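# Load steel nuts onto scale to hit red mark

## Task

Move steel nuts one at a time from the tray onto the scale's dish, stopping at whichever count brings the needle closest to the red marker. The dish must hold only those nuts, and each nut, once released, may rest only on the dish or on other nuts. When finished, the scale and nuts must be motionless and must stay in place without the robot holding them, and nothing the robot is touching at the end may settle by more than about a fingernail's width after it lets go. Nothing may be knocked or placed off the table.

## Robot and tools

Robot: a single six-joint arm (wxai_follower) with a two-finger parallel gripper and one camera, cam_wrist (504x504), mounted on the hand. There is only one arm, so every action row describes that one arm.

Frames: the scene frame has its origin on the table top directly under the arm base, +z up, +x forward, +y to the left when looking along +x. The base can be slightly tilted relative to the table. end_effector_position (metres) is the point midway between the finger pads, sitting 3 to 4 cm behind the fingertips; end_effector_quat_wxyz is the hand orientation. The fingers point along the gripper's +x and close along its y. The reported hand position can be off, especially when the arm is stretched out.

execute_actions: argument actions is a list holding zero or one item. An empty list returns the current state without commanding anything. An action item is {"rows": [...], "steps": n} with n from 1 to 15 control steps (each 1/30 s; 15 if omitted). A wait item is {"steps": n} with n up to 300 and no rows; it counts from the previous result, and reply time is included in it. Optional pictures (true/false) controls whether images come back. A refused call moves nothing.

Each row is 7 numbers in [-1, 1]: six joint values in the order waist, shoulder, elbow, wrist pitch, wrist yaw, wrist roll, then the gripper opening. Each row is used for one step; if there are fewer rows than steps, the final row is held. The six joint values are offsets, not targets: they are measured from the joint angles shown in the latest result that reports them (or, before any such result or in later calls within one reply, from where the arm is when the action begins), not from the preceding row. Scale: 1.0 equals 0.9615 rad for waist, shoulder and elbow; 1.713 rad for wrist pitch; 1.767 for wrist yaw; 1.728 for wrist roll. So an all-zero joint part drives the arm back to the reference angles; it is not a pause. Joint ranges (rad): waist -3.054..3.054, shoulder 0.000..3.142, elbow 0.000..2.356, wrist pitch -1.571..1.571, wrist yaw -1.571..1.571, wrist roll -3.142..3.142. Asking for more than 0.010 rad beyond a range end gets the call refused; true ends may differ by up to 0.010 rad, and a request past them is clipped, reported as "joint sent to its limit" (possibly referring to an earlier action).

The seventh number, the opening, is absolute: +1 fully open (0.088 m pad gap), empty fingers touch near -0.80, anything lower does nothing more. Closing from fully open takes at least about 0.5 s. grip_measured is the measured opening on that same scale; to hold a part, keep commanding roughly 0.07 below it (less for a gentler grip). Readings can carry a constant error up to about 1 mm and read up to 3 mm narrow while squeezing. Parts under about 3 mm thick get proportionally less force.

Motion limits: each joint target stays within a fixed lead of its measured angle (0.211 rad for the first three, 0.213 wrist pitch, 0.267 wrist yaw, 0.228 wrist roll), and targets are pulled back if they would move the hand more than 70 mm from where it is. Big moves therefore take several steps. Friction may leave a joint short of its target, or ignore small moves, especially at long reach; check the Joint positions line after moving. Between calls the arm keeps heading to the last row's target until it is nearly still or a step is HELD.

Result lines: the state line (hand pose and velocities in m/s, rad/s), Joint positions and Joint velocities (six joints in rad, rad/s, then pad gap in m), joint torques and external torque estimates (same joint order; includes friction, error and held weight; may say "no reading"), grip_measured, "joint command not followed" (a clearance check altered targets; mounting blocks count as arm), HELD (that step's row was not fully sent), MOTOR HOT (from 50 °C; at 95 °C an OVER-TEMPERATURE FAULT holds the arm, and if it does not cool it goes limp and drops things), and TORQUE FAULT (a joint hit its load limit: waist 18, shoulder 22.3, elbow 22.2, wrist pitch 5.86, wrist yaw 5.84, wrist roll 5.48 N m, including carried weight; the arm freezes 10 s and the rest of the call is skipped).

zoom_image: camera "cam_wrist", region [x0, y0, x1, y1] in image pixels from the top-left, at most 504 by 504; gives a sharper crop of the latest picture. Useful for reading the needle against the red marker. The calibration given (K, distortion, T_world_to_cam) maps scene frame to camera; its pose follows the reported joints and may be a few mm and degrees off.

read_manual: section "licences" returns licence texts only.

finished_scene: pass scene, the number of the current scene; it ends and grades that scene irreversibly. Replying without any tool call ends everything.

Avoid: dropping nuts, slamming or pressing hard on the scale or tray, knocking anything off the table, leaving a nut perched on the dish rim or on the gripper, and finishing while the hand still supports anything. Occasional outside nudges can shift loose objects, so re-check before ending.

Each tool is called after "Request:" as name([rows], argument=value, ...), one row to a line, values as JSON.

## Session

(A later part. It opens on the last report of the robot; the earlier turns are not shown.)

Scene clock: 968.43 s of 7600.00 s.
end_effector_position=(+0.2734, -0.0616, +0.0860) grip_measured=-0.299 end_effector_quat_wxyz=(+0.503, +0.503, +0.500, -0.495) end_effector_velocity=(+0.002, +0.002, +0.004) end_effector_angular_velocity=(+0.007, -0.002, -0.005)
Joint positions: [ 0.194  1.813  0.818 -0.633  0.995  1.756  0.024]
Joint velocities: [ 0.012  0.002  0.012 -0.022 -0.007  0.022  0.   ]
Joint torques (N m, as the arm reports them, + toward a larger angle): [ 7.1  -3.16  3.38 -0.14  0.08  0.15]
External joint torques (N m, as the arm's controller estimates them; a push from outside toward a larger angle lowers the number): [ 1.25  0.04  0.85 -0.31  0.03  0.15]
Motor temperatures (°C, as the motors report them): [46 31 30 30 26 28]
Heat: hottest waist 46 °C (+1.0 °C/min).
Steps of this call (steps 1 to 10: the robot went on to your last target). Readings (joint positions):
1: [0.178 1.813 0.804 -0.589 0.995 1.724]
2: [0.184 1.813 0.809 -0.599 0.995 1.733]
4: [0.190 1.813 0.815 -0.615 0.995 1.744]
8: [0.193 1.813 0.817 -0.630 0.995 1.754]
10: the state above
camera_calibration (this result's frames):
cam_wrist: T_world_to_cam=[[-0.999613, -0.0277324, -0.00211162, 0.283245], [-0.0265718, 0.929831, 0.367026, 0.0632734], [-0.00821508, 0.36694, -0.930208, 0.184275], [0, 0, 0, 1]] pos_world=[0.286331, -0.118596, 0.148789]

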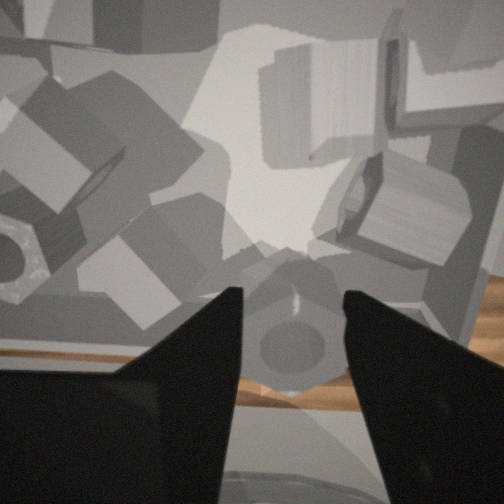

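Request:
execute_actions([
  {"rows":[[0.03,0,0.03,-0.03,0,-0.03,-0.37],[0.06,0,0.06,-0.06,0,-0.06,-0.37],[0.09,0,0.09,-0.09,0,-0.09,-0.37],[0.12,0,0.12,-0.12,0,-0.12,-0.37],[0.15,0.01,0.15,-0.15,-0.005,-0.15,-0.37],[0.18,0.02,0.18,-0.18,-0.01,-0.18,-0.37],[0.21,0.03,0.21,-0.21,-0.015,-0.21,-0.37],[0.24,0.05,0.24,-0.24,-0.02,-0.24,-0.37],[0.27,0.07,0.27,-0.27,-0.025,-0.27,-0.37],[0.3,0.1,0.3,-0.293,-0.03,-0.3,-0.37],[0.33,0.14,0.33,-0.293,-0.037,-0.33,-0.37],[0.36,0.19,0.36,-0.293,-0.045,-0.36,-0.37],[0.38,0.24,0.39,-0.293,-0.052,-0.39,-0.37],[0.4,0.3,0.42,-0.293,-0.06,-0.42,-0.37],[0.427,0.603,0.551,-0.293,-0.078,-0.52,-0.37]]},
], pictures=false)

Request:
execute_actions([
  {"steps":30},
])

Scene clock: 979.97 s of 7600.00 s.
end_effector_position=(+0.3102, -0.0131, +0.1831) grip_measured=-0.299 end_effector_quat_wxyz=(+0.707, +0.206, +0.658, -0.160) end_effector_velocity=(+0.134, +0.379, +0.168) end_effector_angular_velocity=(+0.134, -0.021, +2.506)
Joint positions: [ 0.519  2.004  1.168 -1.101  0.917  1.148  0.024]
Joint velocities: [ 0.691  1.429  1.302 -0.505 -0.579 -1.59  -0.   ]
Joint torques (N m, as the arm reports them, + toward a larger angle): [ 8.66 -1.7   5.78  0.65 -0.11 -0.1 ]
External joint torques (N m, as the arm's controller estimates them; a push from outside toward a larger angle lowers the number): [ 1.55  1.29  1.11 -0.32 -0.24 -0.11]
Motor temperatures (°C, as the motors report them): [46 31 30 29 26 28]
Heat: hottest waist 46 °C (+1.0 °C/min).
Steps of this call (steps 1 to 30: the robot went on to your last target; steps 31 to 331: nothing new was sent; steps 332 to 346: all 15 steps of this action). Readings (joint positions):
332: [0.197 1.813 0.823 -0.645 0.995 1.752]
333: [0.204 1.813 0.830 -0.667 0.995 1.731]
335: [0.234 1.813 0.858 -0.728 0.995 1.668]
339: [0.332 1.826 0.958 -0.891 0.985 1.496]
346: the state above

Scene clock: 980.97 s of 7600.00 s.
end_effector_position=(+0.3056, +0.0787, +0.1651) grip_measured=-0.299 end_effector_quat_wxyz=(+0.707, -0.001, +0.707, -0.003) end_effector_velocity=(-0.003, -0.001, -0.001) end_effector_angular_velocity=(-0.001, +0.013, +0.015)
Joint positions: [ 0.601  2.386  1.341 -1.131  0.859  0.861  0.024]
Joint velocities: [-0.002 -0.002 -0.007 -0.007 -0.007 -0.007 -0.   ]
Joint torques (N m, as the arm reports them, + toward a larger angle): [ 9.09 -4.22  4.5  -0.15 -0.05 -0.07]
External joint torques (N m, as the arm's controller estimates them; a push from outside toward a larger angle lowers the number): [ 1.53  0.66  0.73 -0.35 -0.09 -0.07]
Motor temperatures (°C, as the motors report them): [46 31 30 29 26 28]
Heat: hottest waist 46 °C (+1.0 °C/min).
Steps of this call (steps 1 to 30: the robot went on to your last target). Readings (joint positions):
1: [0.541 2.053 1.209 -1.106 0.902 1.094]
2: [0.559 2.102 1.247 -1.106 0.892 1.042]
4: [0.585 2.193 1.299 -1.114 0.881 0.965]
8: [0.600 2.334 1.324 -1.126 0.862 0.895]
30: the state above
The arm was judged still, so your last target was given up. Only a new action makes it travel on or press farther. Fingers that are still opening or closing keep moving.
camera_calibration (this result's frames):
cam_wrist: T_world_to_cam=[[0.0193963, -0.999721, 0.0134779, 0.0819781], [-0.932021, -0.0132002, 0.362165, 0.256276], [-0.361886, -0.0195863, -0.932017, 0.345457], [0, 0, 0, 1]] pos_world=[0.36228, 0.0921044, 0.228053]

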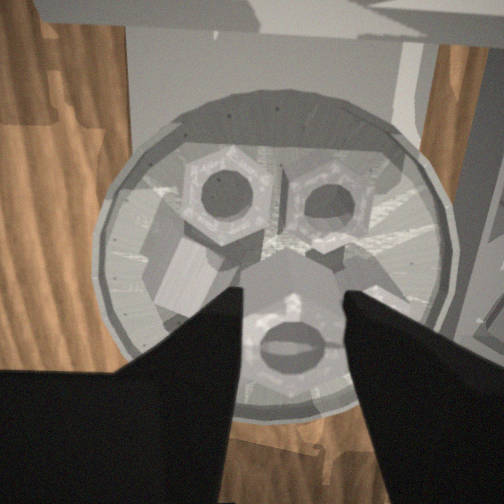

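Request:
execute_actions([
  {"rows":[[-0.008,0.003,-0.01,0.009,0.002,-0.005,-0.37],[-0.016,0.005,-0.018,0.018,0.005,-0.011,-0.37],[-0.024,0.007,-0.026,0.027,0.007,-0.016,-0.37],[-0.032,0.008,-0.034,0.037,0.01,-0.022,-0.37],[-0.04,0.01,-0.042,0.046,0.012,-0.027,-0.37],[-0.048,0.011,-0.05,0.055,0.015,-0.033,-0.37],[-0.056,0.012,-0.058,0.064,0.017,-0.038,-0.37],[-0.064,0.014,-0.066,0.074,0.02,-0.044,-0.37],[-0.072,0.015,-0.074,0.083,0.023,-0.05,-0.37]]},
], pictures=false)

Request:
execute_actions([
  {"steps":6},
])

Scene clock: 993.70 s of 7600.00 s.
end_effector_position=(+0.3082, +0.0808, +0.1439) grip_measured=-0.299 end_effector_quat_wxyz=(+0.713, -0.001, +0.701, -0.001) end_effector_velocity=(-0.002, +0.004, -0.005) end_effector_angular_velocity=(-0.004, -0.029, +0.032)
Joint positions: [ 0.556  2.389  1.285 -1.008  0.894  0.782  0.024]
Joint velocities: [ 0.002 -0.002 -0.042  0.066  0.022 -0.051 -0.   ]
Joint torques (N m, as the arm reports them, + toward a larger angle): [ 6.45 -3.53  2.6   0.78  0.21 -0.1 ]
External joint torques (N m, as the arm's controller estimates them; a push from outside toward a larger angle lowers the number): [-1.1   1.43 -1.05  0.53  0.15 -0.1 ]
Motor temperatures (°C, as the motors report them): [49 31 30 29 26 28]
Heat: hottest waist 49 °C (+3.0 °C/min).
Steps of this call (steps 1 to 367: nothing new was sent; steps 368 to 382: all 15 steps of this action). Readings (joint positions):
368: [0.601 2.386 1.341 -1.131 0.859 0.859]
369: [0.601 2.386 1.340 -1.128 0.859 0.856]
371: [0.595 2.386 1.334 -1.106 0.862 0.845]
375: [0.567 2.388 1.308 -1.055 0.877 0.815]
382: the state above

Scene clock: 993.90 s of 7600.00 s.
end_effector_position=(+0.3082, +0.0812, +0.1434) grip_measured=-0.299 end_effector_quat_wxyz=(+0.714, -0.002, +0.700, -0.000) end_effector_velocity=(-0.003, +0.003, -0.000) end_effector_angular_velocity=(+0.017, +0.012, +0.007)
Joint positions: [ 0.556  2.389  1.281 -1.001  0.896  0.778  0.024]
Joint velocities: [ 0.002 -0.002 -0.007  0.007 -0.022 -0.007 -0.   ]
Joint torques (N m, as the arm reports them, + toward a larger angle): [ 6.36 -3.64  2.56  0.87  0.2  -0.08]
External joint torques (N m, as the arm's controller estimates them; a push from outside toward a larger angle lowers the number): [-1.34  1.22 -1.04  0.62  0.17 -0.08]
Motor temperatures (°C, as the motors report them): [49 31 30 29 26 28]
Heat: hottest waist 49 °C (+3.0 °C/min).
Steps of this call (steps 1 to 6: the robot went on to your last target). Readings (joint positions):
1: [0.556 2.389 1.284 -1.006 0.894 0.781]
2: [0.556 2.389 1.283 -1.004 0.895 0.780]
4: [0.556 2.389 1.282 -1.002 0.895 0.779]
6: the state above
camera_calibration (this result's frames):
cam_wrist: T_world_to_cam=[[0.0249469, -0.999617, 0.0119632, 0.0831851], [-0.938675, -0.0193059, 0.344263, 0.271743], [-0.343901, -0.0198179, -0.938797, 0.32167], [0, 0, 0, 1]] pos_world=[0.363626, 0.0947743, 0.207436]

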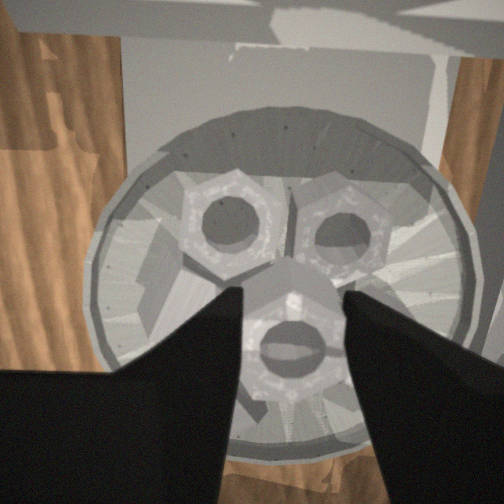

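Request:
execute_actions([
  {"rows":[[0.016,0,0.035,-0.04,-0.005,0,-0.37],[0.016,0,0.035,-0.04,-0.005,0,-0.37],[0.016,0,0.035,-0.04,-0.005,0,-0.37],[0.016,0,0.04,-0.04,-0.005,0,-0.37],[0.012,0.01,0.06,-0.044,-0.005,0,-0.37],[0.005,0.017,0.078,-0.048,0,0,-0.37],[-0.002,0.024,0.095,-0.051,0,0,-0.37],[-0.009,0.03,0.112,-0.055,0,0,-0.37],[-0.016,0.037,0.128,-0.058,0,0,-0.37],[-0.023,0.043,0.143,-0.061,0,0,-0.37]]},
], pictures=false)

Request:
execute_actions([
  {"steps":6},
], pictures=false)

Request:
execute_actions([
  {"rows":[[-0.006,0,-0.008,0.006,0,0,-0.37],[-0.012,0.004,-0.014,0.013,0.003,-0.007,-0.37],[-0.018,0.006,-0.02,0.02,0.005,-0.01,-0.37],[-0.023,0.008,-0.027,0.027,0.007,-0.015,-0.37]]},
])

Scene clock: 1008.53 s of 7600.00 s.
end_effector_position=(+0.3289, +0.0757, +0.1510) grip_measured=-0.299 end_effector_quat_wxyz=(+0.707, -0.001, +0.707, -0.003) end_effector_velocity=(+0.011, -0.007, -0.006) end_effector_angular_velocity=(-0.006, +0.048, -0.002)
Joint positions: [ 0.537  2.418  1.403 -1.098  0.894  0.777  0.024]
Joint velocities: [-0.042  0.027  0.076 -0.066 -0.007 -0.007 -0.   ]
Joint torques (N m, as the arm reports them, + toward a larger angle): [ 9.76 -4.26  4.21 -0.08  0.11  0.1 ]
External joint torques (N m, as the arm's controller estimates them; a push from outside toward a larger angle lowers the number): [ 1.41  0.63  0.74 -0.26  0.1   0.1 ]
Motor temperatures (°C, as the motors report them): [47 31 30 30 26 28]
Heat: hottest waist 47 °C (+0.0 °C/min).
Steps of this call (steps 1 to 15: the robot went on to your last target; steps 16 to 424: nothing new was sent; steps 425 to 439: all 15 steps of this action). Readings (joint positions):
425: [0.558 2.389 1.284 -1.008 0.896 0.777]
426: [0.561 2.389 1.289 -1.021 0.895 0.777]
428: [0.566 2.389 1.296 -1.038 0.892 0.777]
432: [0.562 2.398 1.335 -1.070 0.891 0.777]
439: the state above

Scene clock: 1008.73 s of 7600.00 s.
end_effector_position=(+0.3296, +0.0758, +0.1507) grip_measured=-0.299 end_effector_quat_wxyz=(+0.706, -0.002, +0.708, -0.003) end_effector_velocity=(+0.001, -0.000, +0.000) end_effector_angular_velocity=(-0.000, +0.013, +0.001)
Joint positions: [ 0.535  2.422  1.409 -1.103  0.894  0.777  0.024]
Joint velocities: [-0.002  0.007  0.017 -0.022 -0.007  0.007  0.   ]
Joint torques (N m, as the arm reports them, + toward a larger angle): [ 9.53 -4.49  4.5  -0.07  0.09  0.09]
External joint torques (N m, as the arm's controller estimates them; a push from outside toward a larger angle lowers the number): [ 1.45  0.66  0.89 -0.26  0.05  0.09]
Motor temperatures (°C, as the motors report them): [47 31 30 30 26 28]
Heat: hottest waist 47 °C (+0.0 °C/min).
Steps of this call (steps 1 to 6: the robot went on to your last target). Readings (joint positions):
1: [0.535 2.419 1.405 -1.100 0.894 0.777]
2: [0.535 2.419 1.406 -1.101 0.894 0.777]
4: [0.535 2.421 1.408 -1.103 0.894 0.777]
6: the state above

Scene clock: 1009.23 s of 7600.00 s.
end_effector_position=(+0.3310, +0.0771, +0.1461) grip_measured=-0.299 end_effector_quat_wxyz=(+0.711, -0.002, +0.704, -0.003) end_effector_velocity=(+0.002, +0.001, -0.001) end_effector_angular_velocity=(+0.002, -0.011, +0.007)
Joint positions: [ 0.527  2.422  1.394 -1.066  0.907  0.754  0.024]
Joint velocities: [-0.002 -0.002 -0.007  0.022  0.007 -0.022 -0.   ]
Joint torques (N m, as the arm reports them, + toward a larger angle): [ 7.91 -4.38  2.97  0.67  0.08 -0.1 ]
External joint torques (N m, as the arm's controller estimates them; a push from outside toward a larger angle lowers the number): [-0.17  0.78 -0.64  0.44  0.03 -0.1 ]
Motor temperatures (°C, as the motors report them): [47 31 30 30 26 28]
Heat: hottest waist 47 °C (+0.0 °C/min).
Steps of this call (steps 1 to 15: all 15 steps of this action). Readings (joint positions):
1: [0.535 2.422 1.409 -1.103 0.894 0.777]
2: [0.534 2.422 1.409 -1.102 0.894 0.777]
4: [0.530 2.422 1.404 -1.088 0.899 0.769]
8: [0.527 2.422 1.397 -1.072 0.903 0.759]
15: the state above
camera_calibration (this result's frames):
cam_wrist: T_world_to_cam=[[0.0215222, -0.999643, 0.0158364, 0.0790427], [-0.935228, -0.0145312, 0.353749, 0.289209], [-0.353392, -0.0224241, -0.935206, 0.334775], [0, 0, 0, 1]] pos_world=[0.387082, 0.0907241, 0.209524]

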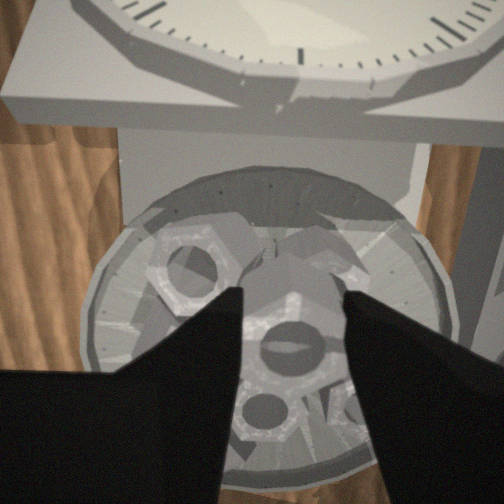

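Request:
execute_actions([
  {"rows":[[0.016,0,0.03,-0.027,-0.005,0,-0.37],[0.016,0,0.03,-0.027,-0.005,0,-0.37],[0.016,0,0.03,-0.027,-0.005,0,-0.37],[0.016,-0.01,0.03,-0.027,-0.005,0,-0.37],[0.01,-0.02,0.026,-0.028,-0.003,0,-0.37],[0.003,-0.03,0.022,-0.029,0,0,-0.37],[-0.005,-0.039,0.018,-0.03,0,0,-0.37],[-0.005,-0.039,0.018,-0.03,0,0,-0.37],[-0.005,-0.039,0.015,-0.03,0,0,-0.37],[-0.01,-0.039,0.01,-0.025,0,0,-0.37],[-0.016,-0.039,0.002,-0.02,0,0,-0.37],[-0.022,-0.039,-0.005,-0.015,0.003,-0.01,-0.37],[-0.03,-0.039,-0.013,-0.008,0.005,-0.02,-0.37]]},
], pictures=false)

Request:
execute_actions([
  {"steps":10},
])

Scene clock: 1020.80 s of 7600.00 s.
end_effector_position=(+0.3345, +0.0648, +0.1482) grip_measured=-0.299 end_effector_quat_wxyz=(+0.707, -0.002, +0.707, -0.002) end_effector_velocity=(+0.006, +0.004, -0.017) end_effector_angular_velocity=(+0.046, -0.006, +0.013)
Joint positions: [ 0.511  2.392  1.398 -1.091  0.908  0.736  0.024]
Joint velocities: [-0.046 -0.017 -0.046  0.139 -0.007 -0.125 -0.   ]
Joint torques (N m, as the arm reports them, + toward a larger angle): [ 9.04 -6.08  2.46  0.09  0.2  -0.07]
External joint torques (N m, as the arm's controller estimates them; a push from outside toward a larger angle lowers the number): [ 0.27 -1.07 -1.1  -0.11  0.16 -0.06]
Motor temperatures (°C, as the motors report them): [48 32 30 30 26 28]
Heat: hottest waist 48 °C (+2.0 °C/min).
Steps of this call (steps 1 to 15: the robot went on to your last target; steps 16 to 332: nothing new was sent; steps 333 to 347: all 15 steps of this action). Readings (joint positions):
333: [0.529 2.422 1.396 -1.069 0.907 0.753]
334: [0.530 2.422 1.399 -1.078 0.907 0.753]
336: [0.534 2.422 1.403 -1.090 0.905 0.753]
340: [0.532 2.411 1.405 -1.107 0.905 0.753]
347: the state above

Scene clock: 1021.13 s of 7600.00 s.
end_effector_position=(+0.3345, +0.0649, +0.1478) grip_measured=-0.299 end_effector_quat_wxyz=(+0.709, -0.004, +0.706, +0.001) end_effector_velocity=(-0.005, -0.003, -0.001) end_effector_angular_velocity=(-0.006, +0.019, +0.042)
Joint positions: [ 0.51   2.388  1.392 -1.081  0.909  0.724  0.024]
Joint velocities: [-0.002 -0.002 -0.007 -0.022 -0.007 -0.022 -0.   ]
Joint torques (N m, as the arm reports them, + toward a larger angle): [ 8.23 -5.77  2.68  0.16  0.32 -0.03]
External joint torques (N m, as the arm's controller estimates them; a push from outside toward a larger angle lowers the number): [ 0.24 -0.8  -0.82 -0.04  0.29 -0.03]
Motor temperatures (°C, as the motors report them): [48 32 30 30 26 28]
Heat: hottest waist 48 °C (+2.0 °C/min).
Steps of this call (steps 1 to 10: the robot went on to your last target). Readings (joint positions):
1: [0.510 2.391 1.397 -1.088 0.908 0.733]
2: [0.510 2.390 1.396 -1.087 0.908 0.730]
4: [0.510 2.389 1.394 -1.084 0.908 0.727]
8: [0.510 2.388 1.392 -1.082 0.909 0.724]
10: the state above
camera_calibration (this result's frames):
cam_wrist: T_world_to_cam=[[0.0297806, -0.99948, 0.0123788, 0.0645245], [-0.933018, -0.0233531, 0.35907, 0.290779], [-0.358594, -0.022243, -0.933229, 0.338686], [0, 0, 0, 1]] pos_world=[0.390831, 0.0788149, 0.210862]

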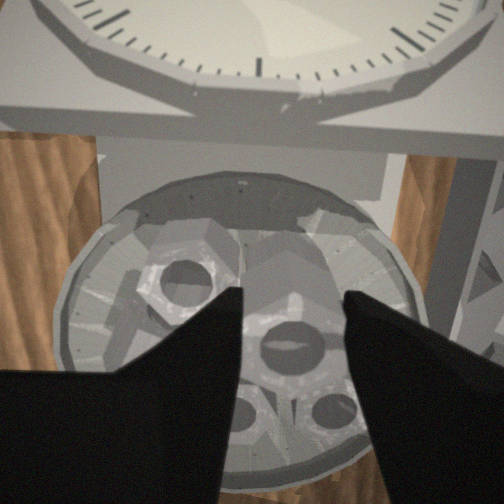

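Request:
execute_actions([
  {"rows":[[0,0,0,0,0,0,-0.29],[0,0,0,0,0,0,-0.25],[0,0,0,0,0,0,-0.22],[0,0,0,0,0,0,-0.18],[0,0,0,0,0,0,-0.12],[0,0,0,0,0,0,-0.05],[0,0,0,0,0,0,-0.05],[0.02,0,0.022,-0.02,-0.005,0.01,-0.05],[0.04,-0.01,0.04,-0.035,-0.01,0.02,-0.05],[0.06,-0.03,0.045,-0.04,-0.015,0.03,-0.05],[0.09,-0.06,0.04,-0.03,-0.02,0.04,0.1],[0.12,-0.1,0.02,-0.01,-0.03,0.05,0.3],[0.15,-0.15,0,0.01,-0.04,0.057,0.5],[0.19,-0.2,-0.04,0.04,-0.05,0.057,0.8],[0.225,-0.29,-0.1,0.083,-0.056,0.057,0.8]]},
], pictures=false)

Request:
execute_actions([
  {"steps":60},
])

Request:
zoom_image(camera="cam_wrist", region=[200,50,360,180])

Scene clock: 1031.23 s of 7600.00 s.
end_effector_position=(+0.3384, +0.0720, +0.2008) grip_measured=+0.358 end_effector_quat_wxyz=(+0.745, +0.074, +0.663, +0.005) end_effector_velocity=(+0.017, +0.038, +0.441) end_effector_angular_velocity=(+1.306, -1.234, -0.953)
Joint positions: [ 0.623  2.279  1.378 -1.048  0.853  0.795  0.057]
Joint velocities: [ 0.906 -1.311 -0.647  1.092 -0.388  0.198  0.175]
Joint torques (N m, as the arm reports them, + toward a larger angle): [ 9.89 -8.27  3.32  0.11 -0.03  0.07]
External joint torques (N m, as the arm's controller estimates them; a push from outside toward a larger angle lowers the number): [ 1.55 -1.67 -1.25  0.04 -0.1   0.06]
Motor temperatures (°C, as the motors report them): [49 32 29 30 26 28]
Heat: hottest waist 49 °C (+3.0 °C/min).
Steps of this call (steps 1 to 30: the robot went on to your last target; steps 31 to 288: nothing new was sent; steps 289 to 303: all 15 steps of this action). Readings (joint positions):
289: [0.510 2.388 1.391 -1.081 0.909 0.723]
290: [0.510 2.388 1.391 -1.081 0.909 0.723]
292: [0.511 2.388 1.391 -1.081 0.909 0.723]
296: [0.512 2.388 1.392 -1.085 0.909 0.725]
303: the state above

Scene clock: 1033.23 s of 7600.00 s.
end_effector_position=(+0.3369, +0.0693, +0.2539) grip_measured=+0.798 end_effector_quat_wxyz=(+0.780, +0.164, +0.603, +0.024) end_effector_velocity=(-0.003, +0.001, -0.001) end_effector_angular_velocity=(+0.010, +0.015, +0.019)
Joint positions: [ 0.726  2.115  1.304 -0.942  0.814  0.819  0.078]
Joint velocities: [-0.002 -0.002 -0.002 -0.007 -0.022 -0.007 -0.   ]
Joint torques (N m, as the arm reports them, + toward a larger angle): [ 8.2  -4.69  3.49  0.85 -0.16  0.12]
External joint torques (N m, as the arm's controller estimates them; a push from outside toward a larger angle lowers the number): [ 1.23 -0.88 -1.22  0.08 -0.17  0.14]
Motor temperatures (°C, as the motors report them): [49 32 29 30 26 28]
Heat: hottest waist 49 °C (+3.0 °C/min).
Steps of this call (steps 1 to 30: the robot went on to your last target; steps 31 to 60: nothing new was sent). Readings (joint positions):
1: [0.653 2.239 1.360 -1.024 0.842 0.801]
2: [0.680 2.201 1.347 -1.007 0.836 0.806]
4: [0.715 2.147 1.336 -0.976 0.828 0.812]
8: [0.726 2.118 1.319 -0.954 0.820 0.817]
60: the state above
The arm was judged still, so your last target was given up. Only a new action makes it travel on or press farther. Fingers that are still opening or closing keep moving.
camera_calibration (this result's frames):
cam_wrist: T_world_to_cam=[[-0.140942, -0.951982, -0.271781, 0.193915], [-0.985552, 0.10887, 0.129749, 0.321784], [-0.0939299, 0.286142, -0.953572, 0.333353], [0, 0, 0, 1]] pos_world=[0.375777, 0.0541846, 0.328827]

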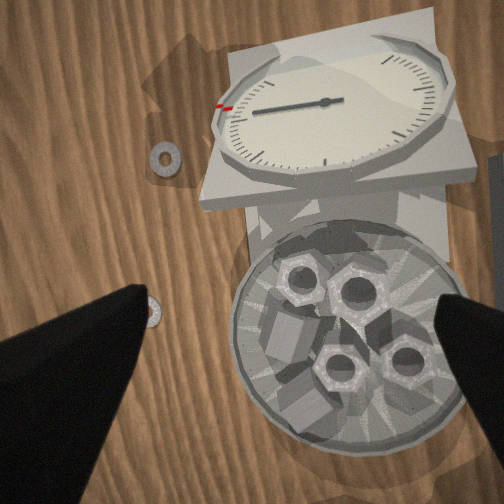

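Region (200, 50, 360, 180) of cam_wrist's 504x504 image, scaled by 3.150, with more detail than that image has; it fills the top 410 rows of this view, and the rest is white.

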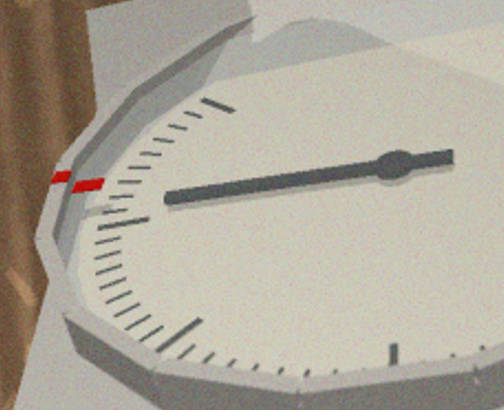

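Request:
finished_scene(scene=1)

The scene is finished: the task was done.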